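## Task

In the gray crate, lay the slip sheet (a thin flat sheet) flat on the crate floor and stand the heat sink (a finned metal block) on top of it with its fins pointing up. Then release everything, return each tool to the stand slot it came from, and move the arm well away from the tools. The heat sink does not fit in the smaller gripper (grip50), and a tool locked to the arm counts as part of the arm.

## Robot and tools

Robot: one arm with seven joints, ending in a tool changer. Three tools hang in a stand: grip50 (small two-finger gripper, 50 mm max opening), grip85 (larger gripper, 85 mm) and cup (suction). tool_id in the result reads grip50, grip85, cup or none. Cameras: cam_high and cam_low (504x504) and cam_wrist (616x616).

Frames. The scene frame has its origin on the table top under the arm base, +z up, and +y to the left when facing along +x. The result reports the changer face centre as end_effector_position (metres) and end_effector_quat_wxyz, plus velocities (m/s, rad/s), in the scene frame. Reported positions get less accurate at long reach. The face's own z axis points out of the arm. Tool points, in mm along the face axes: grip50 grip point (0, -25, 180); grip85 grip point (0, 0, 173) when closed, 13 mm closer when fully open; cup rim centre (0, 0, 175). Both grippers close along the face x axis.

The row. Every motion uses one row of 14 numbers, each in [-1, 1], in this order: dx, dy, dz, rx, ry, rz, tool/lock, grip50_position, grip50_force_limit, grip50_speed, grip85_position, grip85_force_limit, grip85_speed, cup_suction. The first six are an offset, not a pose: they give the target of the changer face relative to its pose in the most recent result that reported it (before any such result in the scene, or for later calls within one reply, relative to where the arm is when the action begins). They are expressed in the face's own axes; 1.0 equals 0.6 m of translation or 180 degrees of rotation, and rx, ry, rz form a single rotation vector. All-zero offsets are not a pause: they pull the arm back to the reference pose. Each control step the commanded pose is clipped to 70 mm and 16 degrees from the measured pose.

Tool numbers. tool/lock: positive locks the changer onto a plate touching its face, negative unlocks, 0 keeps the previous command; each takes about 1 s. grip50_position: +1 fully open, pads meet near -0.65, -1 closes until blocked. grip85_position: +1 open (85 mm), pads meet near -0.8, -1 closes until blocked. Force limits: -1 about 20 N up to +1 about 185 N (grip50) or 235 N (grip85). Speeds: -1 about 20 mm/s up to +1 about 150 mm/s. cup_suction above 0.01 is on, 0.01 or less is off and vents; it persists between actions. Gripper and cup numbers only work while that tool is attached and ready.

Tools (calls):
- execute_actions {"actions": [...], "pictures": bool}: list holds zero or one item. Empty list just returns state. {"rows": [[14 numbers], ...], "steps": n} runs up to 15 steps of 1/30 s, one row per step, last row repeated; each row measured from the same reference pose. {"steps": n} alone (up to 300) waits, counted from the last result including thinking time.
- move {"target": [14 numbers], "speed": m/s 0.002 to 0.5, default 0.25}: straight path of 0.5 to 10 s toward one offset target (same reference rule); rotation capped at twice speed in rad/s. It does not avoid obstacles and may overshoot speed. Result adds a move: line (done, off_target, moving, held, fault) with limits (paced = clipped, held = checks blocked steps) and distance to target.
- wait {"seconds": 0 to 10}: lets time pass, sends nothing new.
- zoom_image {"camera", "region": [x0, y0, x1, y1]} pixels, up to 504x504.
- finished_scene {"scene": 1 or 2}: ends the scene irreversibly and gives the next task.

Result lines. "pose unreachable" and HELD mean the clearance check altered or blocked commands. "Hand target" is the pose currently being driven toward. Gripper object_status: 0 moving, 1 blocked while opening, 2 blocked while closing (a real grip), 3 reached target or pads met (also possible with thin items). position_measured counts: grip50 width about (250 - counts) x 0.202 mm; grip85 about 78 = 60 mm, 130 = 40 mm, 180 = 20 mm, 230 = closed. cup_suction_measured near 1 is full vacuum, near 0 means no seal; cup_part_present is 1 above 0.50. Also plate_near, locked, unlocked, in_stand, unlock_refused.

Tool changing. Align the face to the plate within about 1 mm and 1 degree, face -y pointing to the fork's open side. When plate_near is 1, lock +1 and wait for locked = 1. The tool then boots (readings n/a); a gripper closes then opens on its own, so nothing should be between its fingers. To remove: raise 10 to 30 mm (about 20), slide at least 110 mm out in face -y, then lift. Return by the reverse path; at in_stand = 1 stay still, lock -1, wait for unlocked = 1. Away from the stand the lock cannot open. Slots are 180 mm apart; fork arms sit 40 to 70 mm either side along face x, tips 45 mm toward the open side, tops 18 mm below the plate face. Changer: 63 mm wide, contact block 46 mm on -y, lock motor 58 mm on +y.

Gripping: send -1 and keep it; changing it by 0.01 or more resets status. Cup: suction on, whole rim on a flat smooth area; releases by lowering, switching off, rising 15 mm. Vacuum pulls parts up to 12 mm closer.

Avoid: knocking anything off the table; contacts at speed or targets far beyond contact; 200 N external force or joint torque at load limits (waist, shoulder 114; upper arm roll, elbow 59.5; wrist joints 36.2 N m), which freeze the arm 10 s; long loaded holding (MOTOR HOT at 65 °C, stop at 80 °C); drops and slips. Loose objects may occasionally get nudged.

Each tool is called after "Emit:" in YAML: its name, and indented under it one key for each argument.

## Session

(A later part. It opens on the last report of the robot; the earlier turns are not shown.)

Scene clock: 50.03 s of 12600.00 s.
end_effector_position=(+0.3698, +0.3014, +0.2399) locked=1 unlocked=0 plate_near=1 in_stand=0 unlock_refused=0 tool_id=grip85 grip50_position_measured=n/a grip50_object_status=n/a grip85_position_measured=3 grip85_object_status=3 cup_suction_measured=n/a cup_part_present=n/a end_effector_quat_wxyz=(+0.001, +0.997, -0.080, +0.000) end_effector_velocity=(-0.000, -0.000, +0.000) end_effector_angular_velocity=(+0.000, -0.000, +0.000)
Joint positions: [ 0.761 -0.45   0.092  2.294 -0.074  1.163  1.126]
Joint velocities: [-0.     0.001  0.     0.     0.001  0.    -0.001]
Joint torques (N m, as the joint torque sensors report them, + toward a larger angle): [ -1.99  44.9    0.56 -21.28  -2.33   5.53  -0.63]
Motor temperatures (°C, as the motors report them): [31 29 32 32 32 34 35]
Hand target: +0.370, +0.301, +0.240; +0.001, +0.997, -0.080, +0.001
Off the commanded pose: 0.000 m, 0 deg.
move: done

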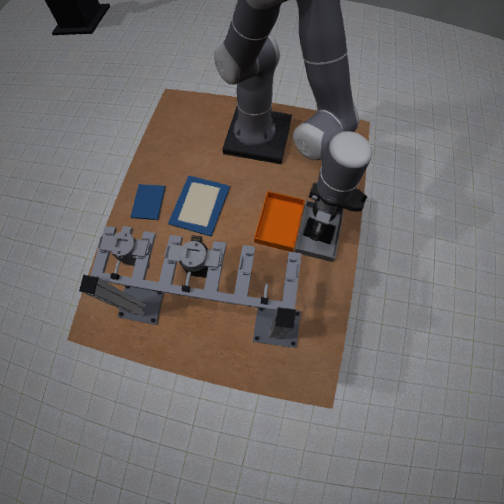

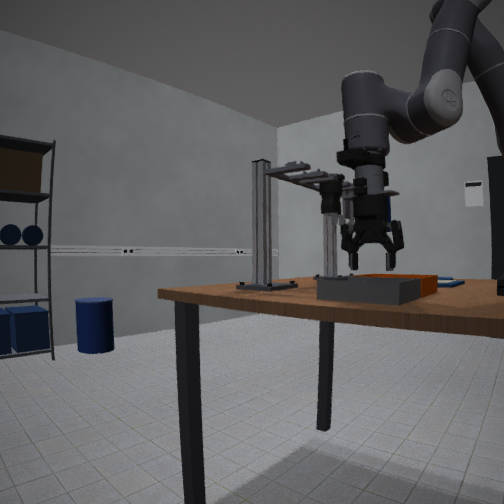

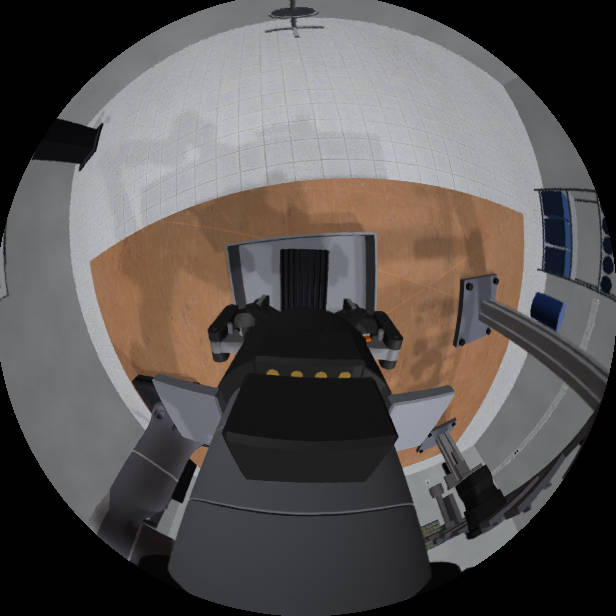

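Emit:
move:
  target: [-0.003,-0.013,0.068,0,0,0,0,1,0,0,1,0,0,0]
  speed: 0.05

Emit:
move:
  target: [0,0,0,0,0,0,0,1,0,0,-1,-0.4,-0.5,0]

Emit:
move:
  target: [0,0,-0.13,0,0,0,0,1,0,0,-1,-0.4,-0.5,0]
  speed: 0.1

Scene clock: 52.37 s of 12600.00 s.
end_effector_position=(+0.3691, +0.3093, +0.1988) locked=1 unlocked=0 plate_near=1 in_stand=0 unlock_refused=0 tool_id=grip85 grip50_position_measured=n/a grip50_object_status=n/a grip85_position_measured=3 grip85_object_status=3 cup_suction_measured=n/a cup_part_present=n/a end_effector_quat_wxyz=(+0.001, +0.997, -0.080, +0.000) end_effector_velocity=(+0.000, +0.000, +0.000) end_effector_angular_velocity=(+0.001, -0.001, +0.001)
Joint positions: [ 0.791 -0.568  0.069  2.282 -0.088  1.27   1.147]
Joint velocities: [-0.     0.001  0.    -0.    -0.     0.    -0.   ]
Joint torques (N m, as the joint torque sensors report them, + toward a larger angle): [ -0.48  47.34  -0.07 -18.58  -1.97   5.44  -0.01]
Motor temperatures (°C, as the motors report them): [31 29 32 32 32 34 35]
Hand target: +0.369, +0.309, +0.199; +0.001, +0.997, -0.081, +0.000
Off the commanded pose: 0.000 m, 0 deg.
move: done

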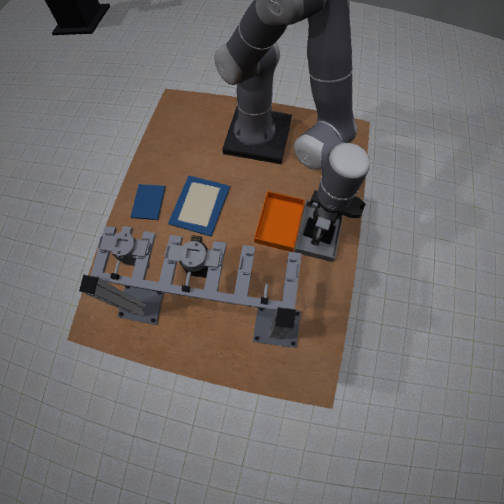

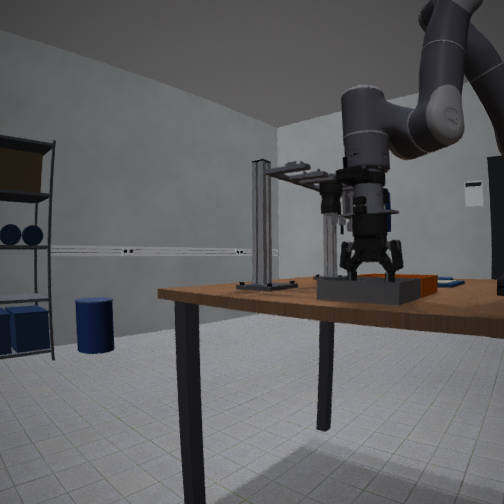

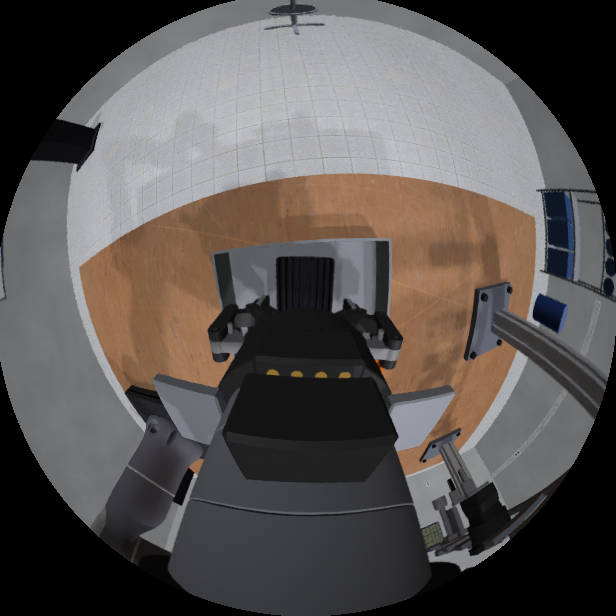

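Scene clock: 53.23 s of 12600.00 s.
end_effector_position=(+0.3693, +0.3095, +0.1991) locked=1 unlocked=0 plate_near=1 in_stand=0 unlock_refused=0 tool_id=grip85 grip50_position_measured=n/a grip50_object_status=n/a grip85_position_measured=80 grip85_object_status=2 cup_suction_measured=n/a cup_part_present=n/a end_effector_quat_wxyz=(+0.001, +0.997, -0.080, +0.000) end_effector_velocity=(+0.000, -0.000, -0.000) end_effector_angular_velocity=(-0.000, -0.000, +0.001)
Joint positions: [ 0.791 -0.568  0.069  2.282 -0.088  1.27   1.147]
Joint velocities: [-0.    -0.     0.     0.    -0.001 -0.    -0.001]
Joint torques (N m, as the joint torque sensors report them, + toward a larger angle): [ -0.35  42.75   1.32 -16.69  -1.46   5.56  -0.14]
Motor temperatures (°C, as the motors report them): [31 29 32 32 32 34 35]
Hand target: +0.369, +0.309, +0.199; +0.001, +0.997, -0.080, +0.000
Off the commanded pose: 0.000 m, 0 deg.
move: done

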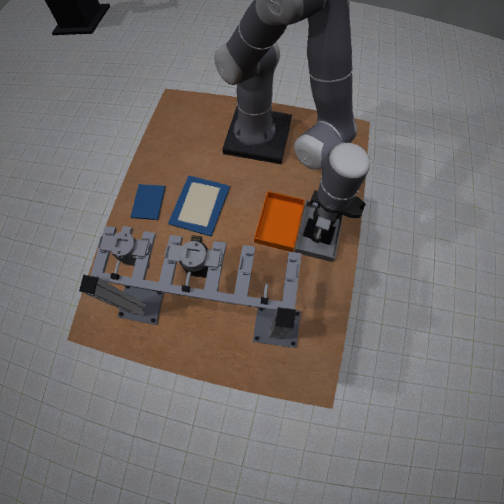

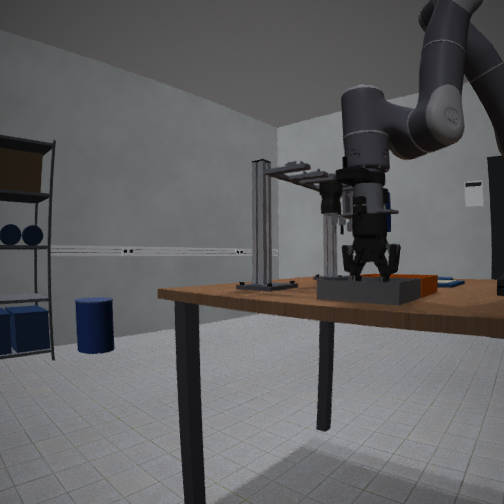

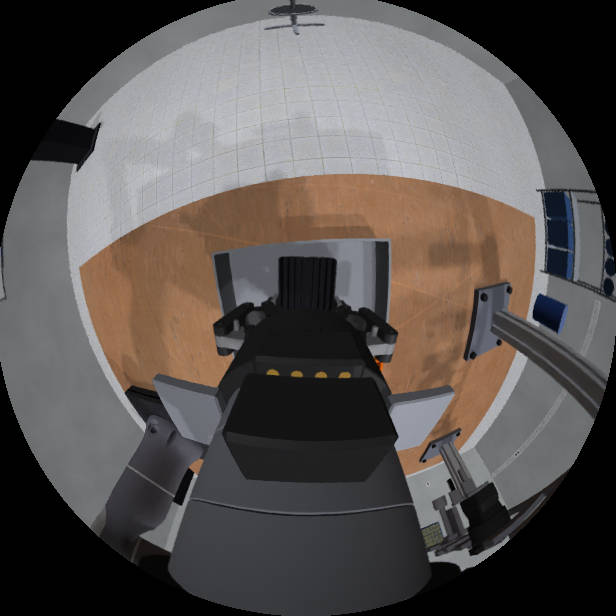

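Scene clock: 54.30 s of 12600.00 s.
end_effector_position=(+0.3692, +0.3096, +0.2774) locked=1 unlocked=0 plate_near=1 in_stand=0 unlock_refused=0 tool_id=grip85 grip50_position_measured=n/a grip50_object_status=n/a grip85_position_measured=80 grip85_object_status=2 cup_suction_measured=n/a cup_part_present=n/a end_effector_quat_wxyz=(+0.001, +0.997, -0.080, +0.001) end_effector_velocity=(+0.000, -0.000, -0.000) end_effector_angular_velocity=(-0.000, +0.000, -0.001)
Joint positions: [ 0.757 -0.361  0.112  2.267 -0.057  1.047  1.125]
Joint velocities: [-0.    -0.     0.     0.    -0.     0.     0.001]
Joint torques (N m, as the joint torque sensors report them, + toward a larger angle): [ -1.13  43.23   1.46 -24.48  -2.72   5.95  -0.2 ]
Motor temperatures (°C, as the motors report them): [31 29 32 32 32 34 35]
Hand target: +0.369, +0.310, +0.277; +0.001, +0.997, -0.080, +0.001
Off the commanded pose: 0.000 m, 0 deg.
move: done

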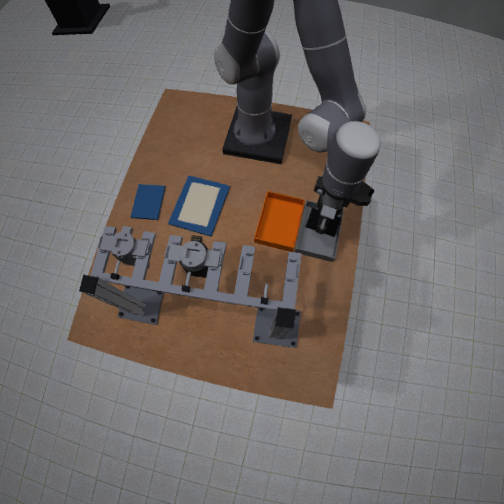

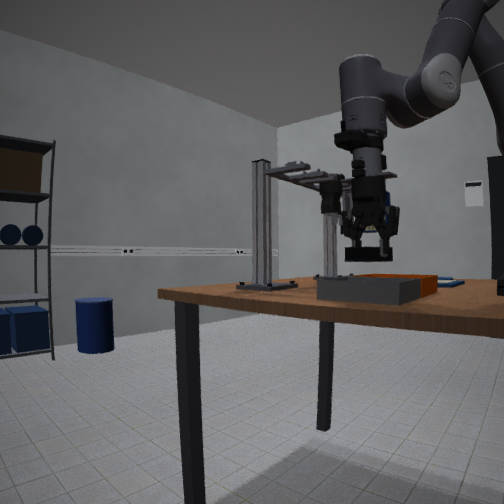

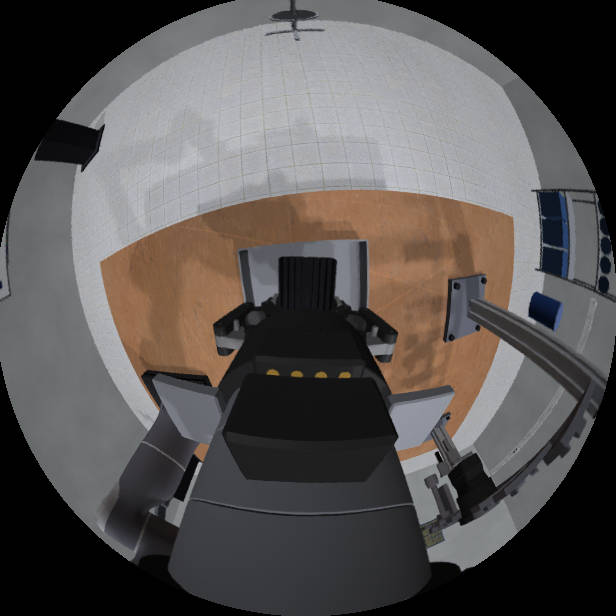

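Emit:
move:
  target: [0.015,0.22,0.03,0,0,-0.03,0,1,0,0,-1,-0.4,-0.5,0]
  speed: 0.15

Scene clock: 56.40 s of 12600.00 s.
end_effector_position=(+0.3571, +0.1776, +0.2595) locked=1 unlocked=0 plate_near=1 in_stand=0 unlock_refused=0 tool_id=grip85 grip50_position_measured=n/a grip50_object_status=n/a grip85_position_measured=80 grip85_object_status=2 cup_suction_measured=n/a cup_part_present=n/a end_effector_quat_wxyz=(+0.001, +0.999, -0.033, +0.000) end_effector_velocity=(-0.000, +0.001, -0.000) end_effector_angular_velocity=(-0.000, -0.000, +0.002)
Joint positions: [ 0.589 -0.277  0.089  2.51  -0.042  1.206  0.833]
Joint velocities: [ 0.002  0.     0.     0.    -0.     0.    -0.   ]
Joint torques (N m, as the joint torque sensors report them, + toward a larger angle): [  0.66  35.54   1.17 -19.79  -2.36   6.04   0.41]
Motor temperatures (°C, as the motors report them): [31 29 32 32 32 34 35]
Hand target: +0.357, +0.178, +0.260; +0.001, +0.999, -0.033, +0.001
Off the commanded pose: 0.000 m, 0 deg.
move: done

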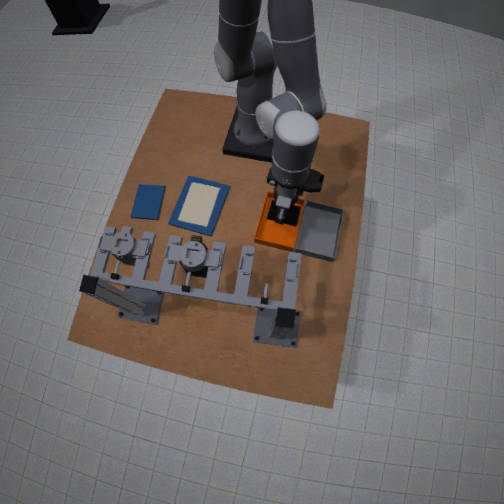

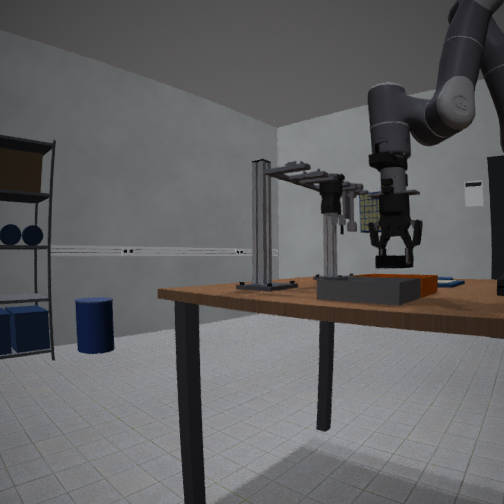

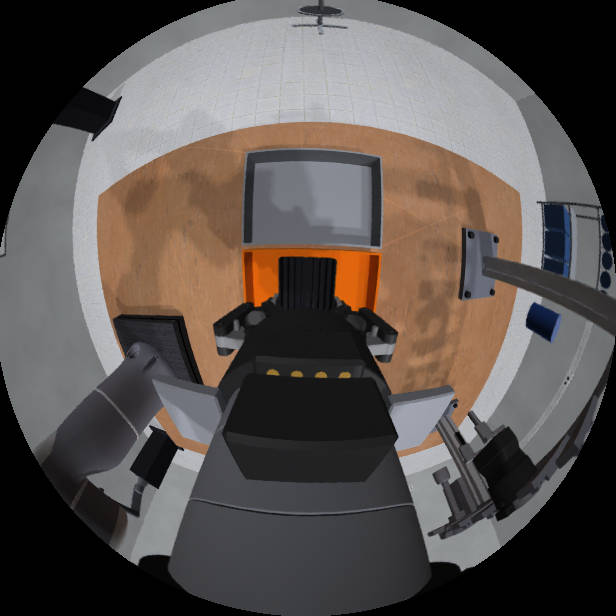

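Emit:
move:
  target: [0.01,0.017,0.02,0,0,0,0,1,0,0,-1,-0.4,-0.5,0]
  speed: 0.05

Emit:
move:
  target: [0,0,0.08,0,0,0,0,1,0,0,-1,-0.4,-0.5,0]
  speed: 0.03

Emit:
move:
  target: [0,0,0,0,0,0,0,1,0,0,1,-0.4,0,0]

Emit:
move:
  target: [0,0,-0.1,0,0,0,0,1,0,0,1,0,0,0]
  speed: 0.15

Emit:
move:
  target: [0.2,-0.015,-0.204,0,0,-0.538,0,1,0,0,1,0,0,0]
  speed: 0.35

Scene clock: 59.30 s of 12600.00 s.
end_effector_position=(+0.3624, +0.1668, +0.2473) locked=1 unlocked=0 plate_near=1 in_stand=0 unlock_refused=0 tool_id=grip85 grip50_position_measured=n/a grip50_object_status=n/a grip85_position_measured=80 grip85_object_status=2 cup_suction_measured=n/a cup_part_present=n/a end_effector_quat_wxyz=(+0.001, +0.999, -0.034, +0.000) end_effector_velocity=(-0.000, -0.000, -0.000) end_effector_angular_velocity=(-0.000, +0.000, +0.001)
Joint positions: [ 0.572 -0.318  0.075  2.514 -0.045  1.251  0.806]
Joint velocities: [ 0.     0.    -0.     0.    -0.001  0.    -0.001]
Joint torques (N m, as the joint torque sensors report them, + toward a larger angle): [  0.63  37.55   0.63 -18.68  -1.93   5.98  -0.18]
Motor temperatures (°C, as the motors report them): [31 29 32 32 32 34 35]
Hand target: +0.362, +0.167, +0.247; +0.001, +0.999, -0.033, +0.000
Off the commanded pose: 0.000 m, 0 deg.
move: done

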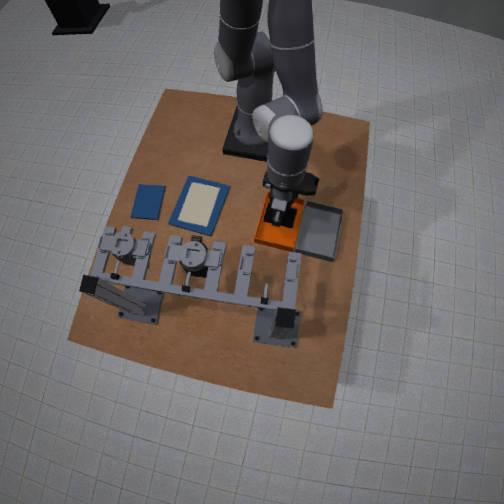

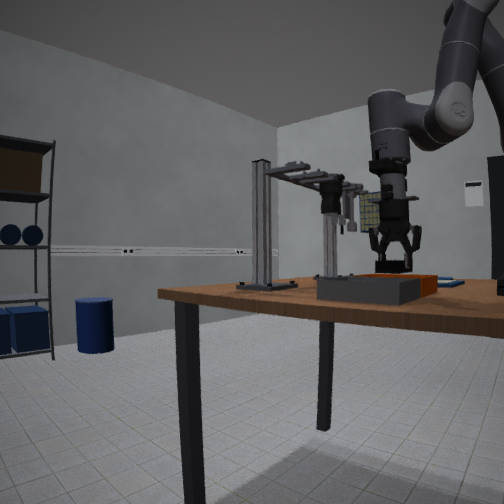

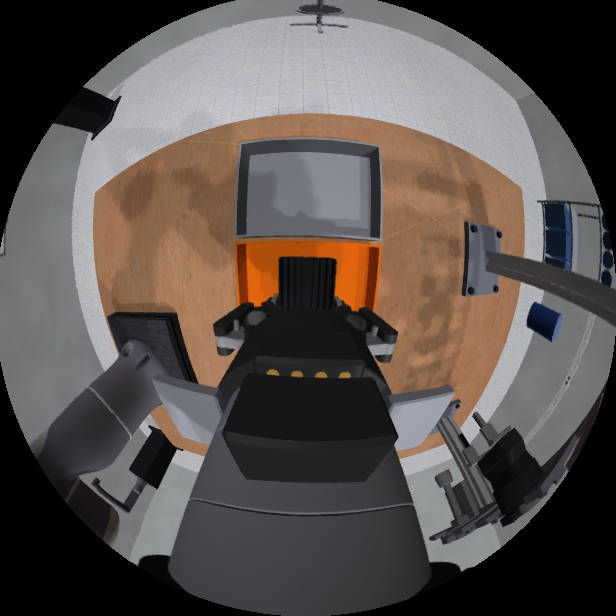

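Scene clock: 61.13 s of 12600.00 s.
end_effector_position=(+0.3622, +0.1666, +0.1989) locked=1 unlocked=0 plate_near=1 in_stand=0 unlock_refused=0 tool_id=grip85 grip50_position_measured=n/a grip50_object_status=n/a grip85_position_measured=80 grip85_object_status=2 cup_suction_measured=n/a cup_part_present=n/a end_effector_quat_wxyz=(+0.001, +0.999, -0.034, -0.000) end_effector_velocity=(+0.000, +0.000, +0.000) end_effector_angular_velocity=(+0.000, -0.000, -0.000)
Joint positions: [ 0.603 -0.489  0.039  2.518 -0.061  1.426  0.817]
Joint velocities: [ 0.     0.     0.    -0.    -0.    -0.     0.001]
Joint torques (N m, as the joint torque sensors report them, + toward a larger angle): [  0.64  39.56  -0.56 -13.13  -0.71   5.84   0.46]
Motor temperatures (°C, as the motors report them): [31 29 32 32 32 34 35]
Hand target: +0.362, +0.167, +0.199; +0.001, +0.999, -0.034, +0.000
Off the commanded pose: 0.000 m, 0 deg.
move: done

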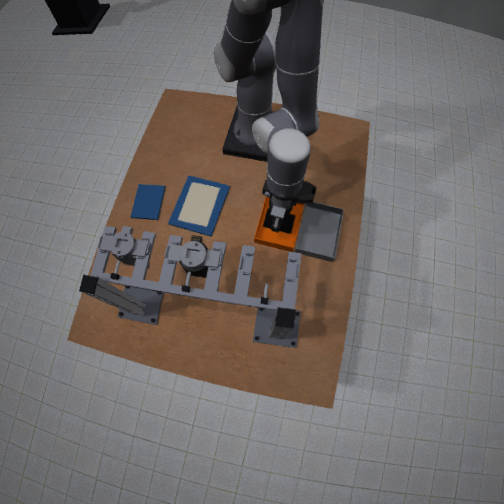

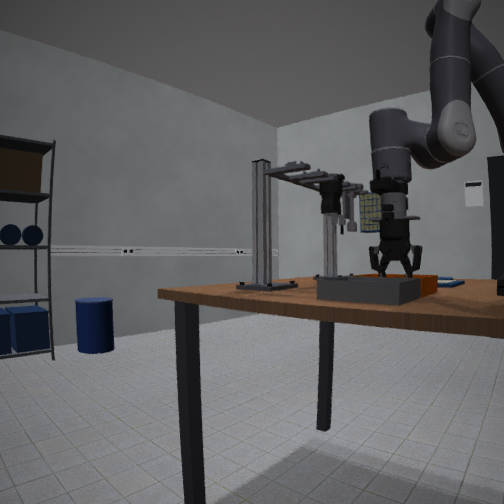

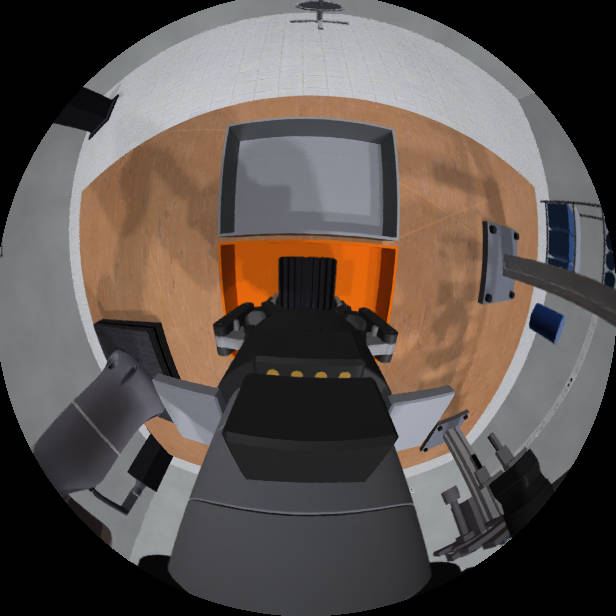

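Scene clock: 61.90 s of 12600.00 s.
end_effector_position=(+0.3622, +0.1666, +0.1989) locked=1 unlocked=0 plate_near=1 in_stand=0 unlock_refused=0 tool_id=grip85 grip50_position_measured=n/a grip50_object_status=n/a grip85_position_measured=3 grip85_object_status=3 cup_suction_measured=n/a cup_part_present=n/a end_effector_quat_wxyz=(+0.001, +0.999, -0.034, -0.000) end_effector_velocity=(-0.000, +0.000, -0.000) end_effector_angular_velocity=(-0.000, +0.000, +0.002)
Joint positions: [ 0.603 -0.49   0.039  2.518 -0.061  1.426  0.817]
Joint velocities: [ 0.    -0.     0.     0.    -0.    -0.    -0.001]
Joint torques (N m, as the joint torque sensors report them, + toward a larger angle): [ -0.97  39.4    0.61 -12.75  -0.79   5.9   -0.06]
Motor temperatures (°C, as the motors report them): [31 29 32 32 32 34 35]
Hand target: +0.362, +0.167, +0.199; +0.001, +0.999, -0.034, -0.000
Off the commanded pose: 0.000 m, 0 deg.
move: done

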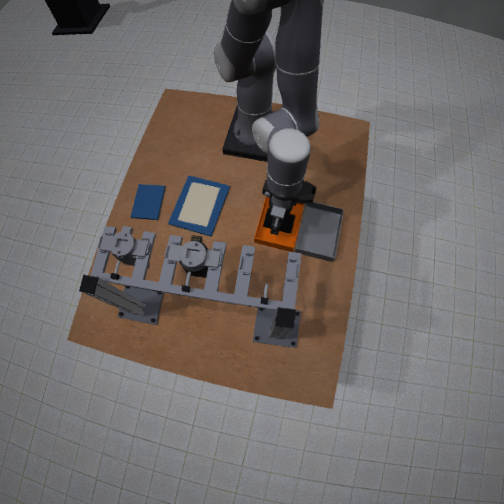

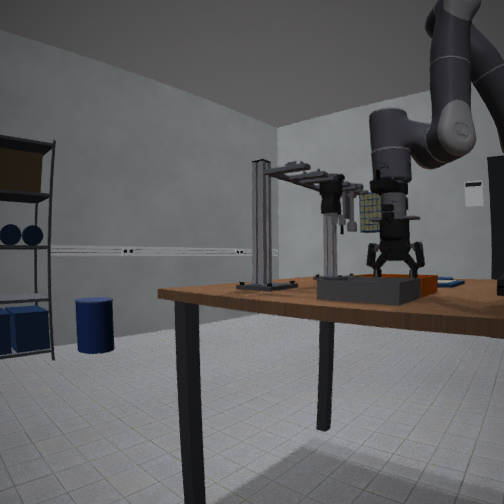

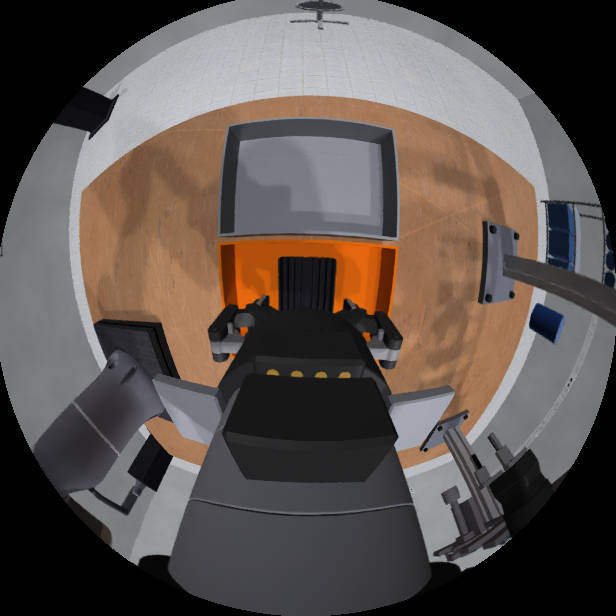

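Scene clock: 62.63 s of 12600.00 s.
end_effector_position=(+0.3623, +0.1668, +0.2593) locked=1 unlocked=0 plate_near=1 in_stand=0 unlock_refused=0 tool_id=grip85 grip50_position_measured=n/a grip50_object_status=n/a grip85_position_measured=3 grip85_object_status=3 cup_suction_measured=n/a cup_part_present=n/a end_effector_quat_wxyz=(+0.001, +0.999, -0.034, +0.000) end_effector_velocity=(-0.000, -0.000, -0.000) end_effector_angular_velocity=(-0.000, +0.000, +0.000)
Joint positions: [ 0.568 -0.278  0.081  2.509 -0.037  1.205  0.8  ]
Joint velocities: [-0.    -0.001  0.     0.    -0.001  0.001  0.   ]
Joint torques (N m, as the joint torque sensors report them, + toward a larger angle): [ -0.44  34.19   0.63 -19.22  -1.57   6.13   0.01]
Motor temperatures (°C, as the motors report them): [31 29 32 32 32 34 35]
Hand target: +0.362, +0.167, +0.259; +0.001, +0.999, -0.034, +0.000
Off the commanded pose: 0.000 m, 0 deg.
move: done

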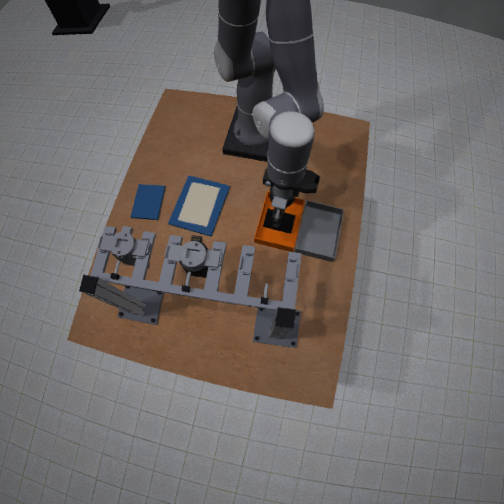

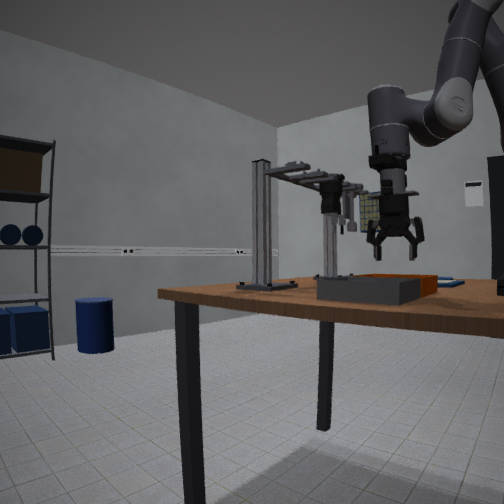

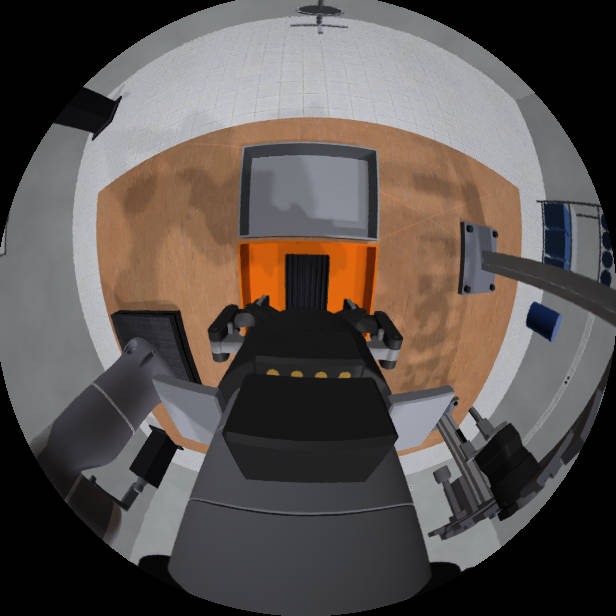

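Scene clock: 65.40 s of 12600.00 s.
end_effector_position=(+0.4827, +0.1677, +0.3822) locked=1 unlocked=0 plate_near=1 in_stand=0 unlock_refused=0 tool_id=grip85 grip50_position_measured=n/a grip50_object_status=n/a grip85_position_measured=3 grip85_object_status=3 cup_suction_measured=n/a cup_part_present=n/a end_effector_quat_wxyz=(+0.001, +0.688, +0.725, -0.001) end_effector_velocity=(+0.000, -0.000, +0.000) end_effector_angular_velocity=(-0.000, -0.000, -0.000)
Joint positions: [ 0.269 -0.223  0.234  2.082 -0.058  0.716 -1.034]
Joint velocities: [ 0.    -0.    -0.     0.    -0.001 -0.     0.001]
Joint torques (N m, as the joint torque sensors report them, + toward a larger angle): [  0.87  42.51   2.88 -31.62  -4.04   5.52   0.48]
Motor temperatures (°C, as the motors report them): [31 29 32 32 32 34 35]
Hand target: +0.483, +0.168, +0.382; +0.001, +0.688, +0.725, -0.001
Off the commanded pose: 0.001 m, 0 deg.
move: done

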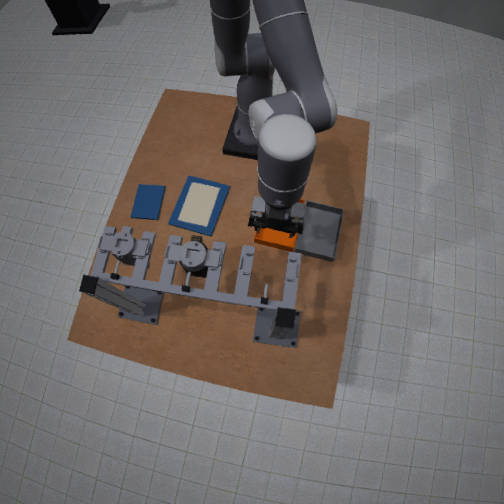

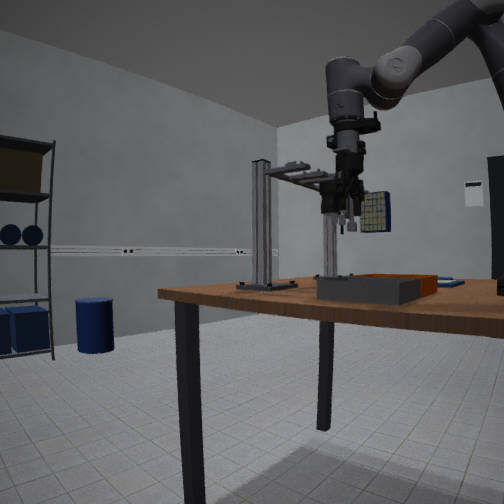

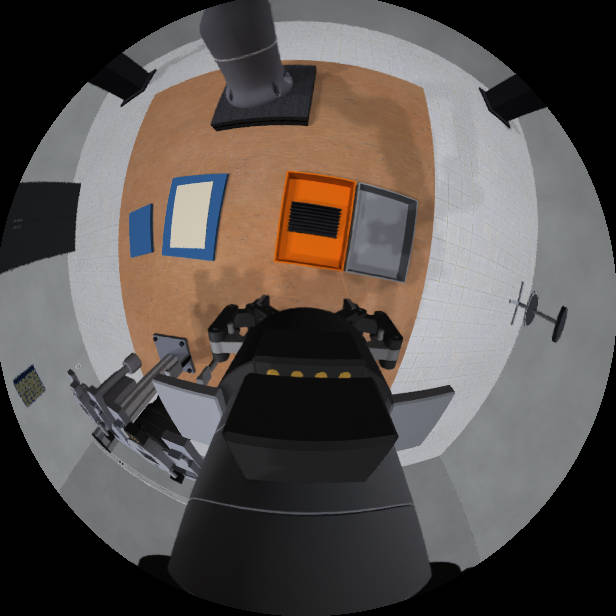

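Emit:
move:
  target: [0,0.2395,0,0,0,0,0,1,0,0,1,0,0,0]
  speed: 0.1

Emit:
move:
  target: [0,0,0.035,0,0,0,0,1,0,0,1,0,0,0]
  speed: 0.015

Emit:
move:
  target: [0,0,0,0,0,0,-1,1,0,0,1,0,0,0]

Emit:
execute_actions:
  actions:
    - {"steps":20}
  pictures: false

Scene clock: 68.50 s of 12600.00 s.
end_effector_position=(+0.6263, +0.1748, +0.3821) locked=1 unlocked=0 plate_near=1 in_stand=0 unlock_refused=0 tool_id=grip85 grip50_position_measured=n/a grip50_object_status=n/a grip85_position_measured=3 grip85_object_status=3 cup_suction_measured=n/a cup_part_present=n/a end_effector_quat_wxyz=(+0.001, +0.689, +0.725, -0.001) end_effector_velocity=(-0.000, +0.000, +0.001) end_effector_angular_velocity=(-0.000, -0.001, +0.001)
Joint positions: [ 0.257 -0.513  0.158  1.655 -0.085  0.579 -1.127]
Joint velocities: [ 0.     0.001 -0.     0.    -0.     0.    -0.001]
Joint torques (N m, as the joint torque sensors report them, + toward a larger angle): [ -0.43  60.38   4.05 -33.67  -4.43   5.76  -0.2 ]
Motor temperatures (°C, as the motors report them): [31 29 32 32 32 34 35]
Hand target: +0.626, +0.175, +0.382; +0.001, +0.689, +0.725, -0.001
Off the commanded pose: 0.000 m, 0 deg.
move: done

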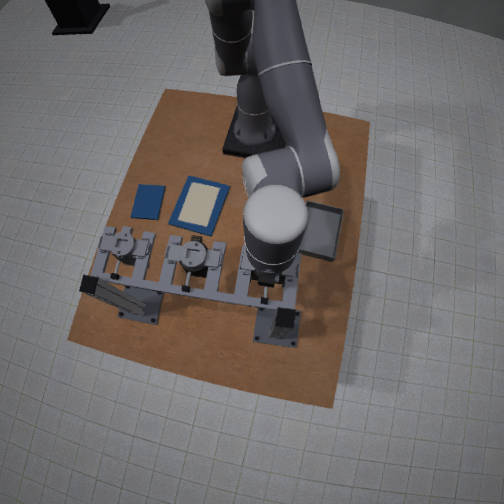

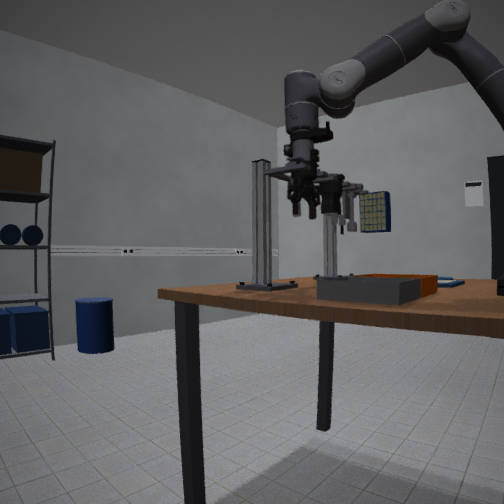

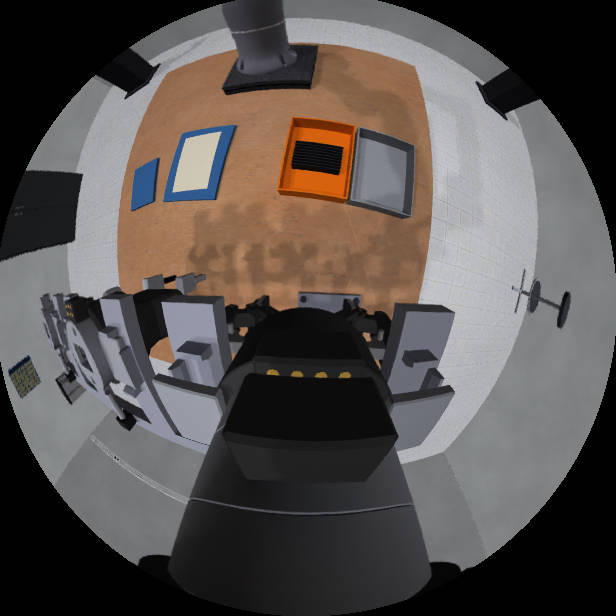

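Scene clock: 70.13 s of 12600.00 s.
end_effector_position=(+0.6267, +0.1750, +0.3619) locked=1 unlocked=0 plate_near=1 in_stand=1 unlock_refused=0 tool_id=grip85 grip50_position_measured=n/a grip50_object_status=n/a grip85_position_measured=3 grip85_object_status=3 cup_suction_measured=n/a cup_part_present=n/a end_effector_quat_wxyz=(+0.001, +0.688, +0.725, +0.000) end_effector_velocity=(+0.000, -0.000, +0.000) end_effector_angular_velocity=(+0.000, -0.000, -0.000)
Joint positions: [ 0.259 -0.54   0.155  1.675 -0.09   0.627 -1.124]
Joint velocities: [-0.  0. -0. -0.  0.  0. -0.]
Joint torques (N m, as the joint torque sensors report them, + toward a larger angle): [ -0.83  55.1    2.07 -30.2   -4.75   4.68   0.37]
Motor temperatures (°C, as the motors report them): [31 30 32 32 32 34 35]
Hand target: +0.626, +0.175, +0.361; +0.001, +0.689, +0.725, -0.001
Off the commanded pose: 0.001 m, 0 deg.
move: done

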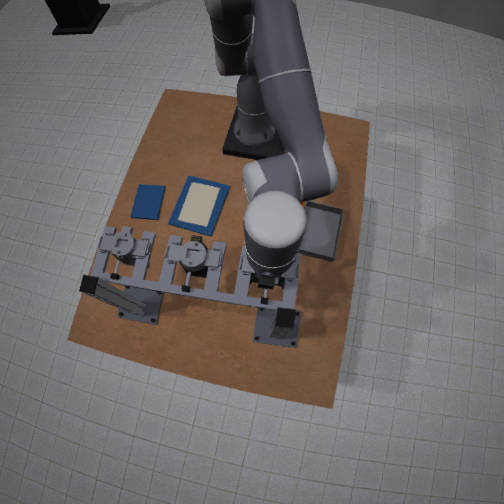

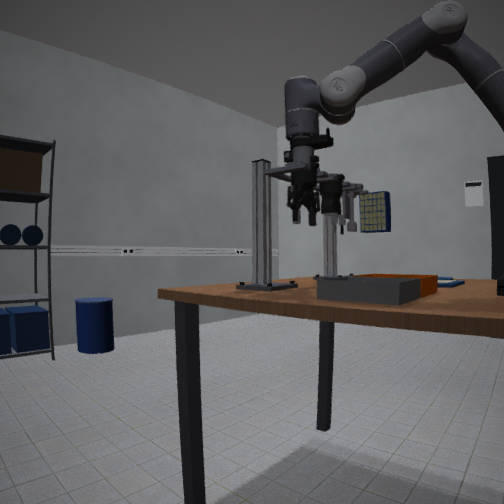

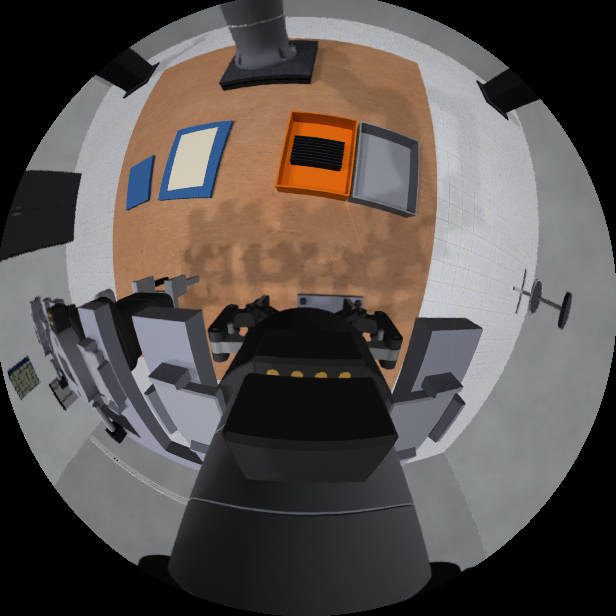

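Scene clock: 70.63 s of 12600.00 s.
end_effector_position=(+0.6266, +0.1750, +0.3618) locked=0 unlocked=0 plate_near=1 in_stand=1 unlock_refused=0 tool_id=none grip50_position_measured=n/a grip50_object_status=n/a grip85_position_measured=n/a grip85_object_status=n/a cup_suction_measured=n/a cup_part_present=n/a end_effector_quat_wxyz=(+0.001, +0.689, +0.725, +0.000) end_effector_velocity=(-0.000, +0.000, -0.000) end_effector_angular_velocity=(-0.000, -0.000, +0.001)
Joint positions: [ 0.259 -0.54   0.155  1.675 -0.09   0.627 -1.124]
Joint velocities: [ 0.    -0.    -0.     0.    -0.     0.    -0.001]
Joint torques (N m, as the joint torque sensors report them, + toward a larger angle): [  0.15  52.31   3.21 -28.39  -3.61   4.41  -0.27]
Motor temperatures (°C, as the motors report them): [31 30 32 32 32 34 35]
Hand target: +0.627, +0.175, +0.362; +0.001, +0.688, +0.725, +0.000
Off the commanded pose: 0.000 m, 0 deg.
move: done

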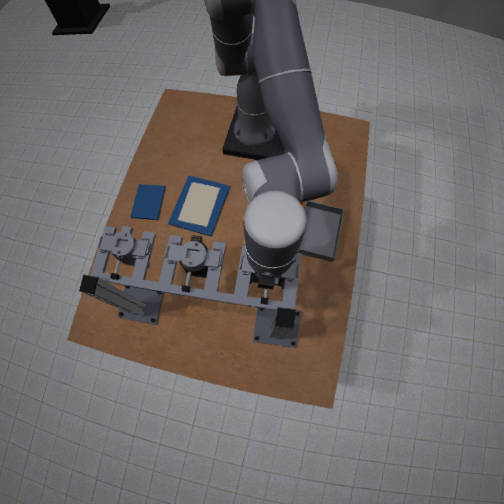

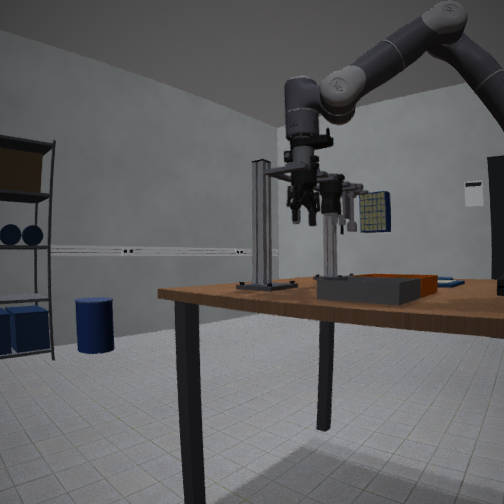

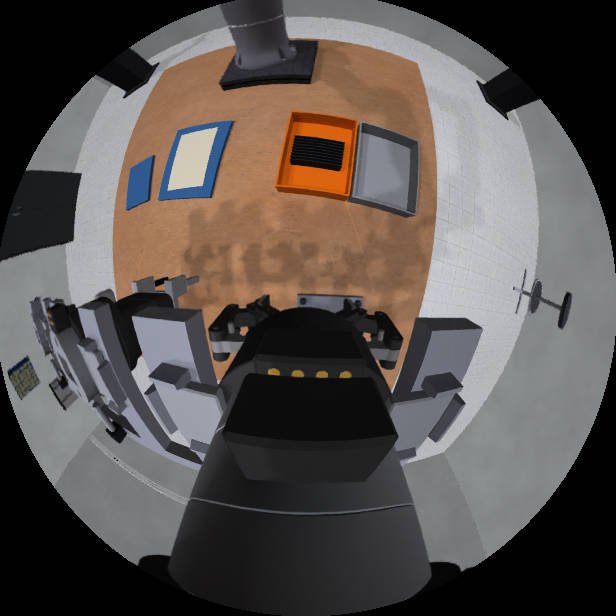

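Scene clock: 71.30 s of 12600.00 s.
end_effector_position=(+0.6266, +0.1750, +0.3618) locked=0 unlocked=1 plate_near=1 in_stand=1 unlock_refused=0 tool_id=none grip50_position_measured=n/a grip50_object_status=n/a grip85_position_measured=n/a grip85_object_status=n/a cup_suction_measured=n/a cup_part_present=n/a end_effector_quat_wxyz=(+0.001, +0.689, +0.725, +0.000) end_effector_velocity=(+0.000, -0.000, +0.000) end_effector_angular_velocity=(+0.000, -0.000, -0.001)
Joint positions: [ 0.259 -0.54   0.155  1.675 -0.09   0.627 -1.124]
Joint velocities: [-0.  0. -0. -0.  0. -0.  0.]
Joint torques (N m, as the joint torque sensors report them, + toward a larger angle): [  0.18  52.14   2.96 -27.64  -3.48   4.38  -0.29]
Motor temperatures (°C, as the motors report them): [31 30 32 32 32 34 35]
Hand target: +0.627, +0.175, +0.362; +0.001, +0.688, +0.725, +0.000
Off the commanded pose: 0.000 m, 0 deg.
Steps of this call (steps 1 to 20: nothing new was sent). Readings (end_effector_position | what the end effector reports):
1: (+0.6266, +0.1750, +0.3618) | locked=0 unlocked=0 plate_near=1 in_stand=1 unlock_refused=0 tool_id=none grip50_position_measured=n/a grip50_object_status=n/a grip85_position_measured=n/a grip85_object_status=n/a cup_suction_measured=n/a cup_part_present=n/a
2: (+0.6266, +0.1750, +0.3618) | locked=0 unlocked=0 plate_near=1 in_stand=1 unlock_refused=0 tool_id=none grip50_position_measured=n/a grip50_object_status=n/a grip85_position_measured=n/a grip85_object_status=n/a cup_suction_measured=n/a cup_part_present=n/a
4: (+0.6266, +0.1750, +0.3618) | locked=0 unlocked=0 plate_near=1 in_stand=1 unlock_refused=0 tool_id=none grip50_position_measured=n/a grip50_object_status=n/a grip85_position_measured=n/a grip85_object_status=n/a cup_suction_measured=n/a cup_part_present=n/a
8: (+0.6266, +0.1750, +0.3618) | locked=0 unlocked=0 plate_near=1 in_stand=1 unlock_refused=0 tool_id=none grip50_position_measured=n/a grip50_object_status=n/a grip85_position_measured=n/a grip85_object_status=n/a cup_suction_measured=n/a cup_part_present=n/a
20: the state above


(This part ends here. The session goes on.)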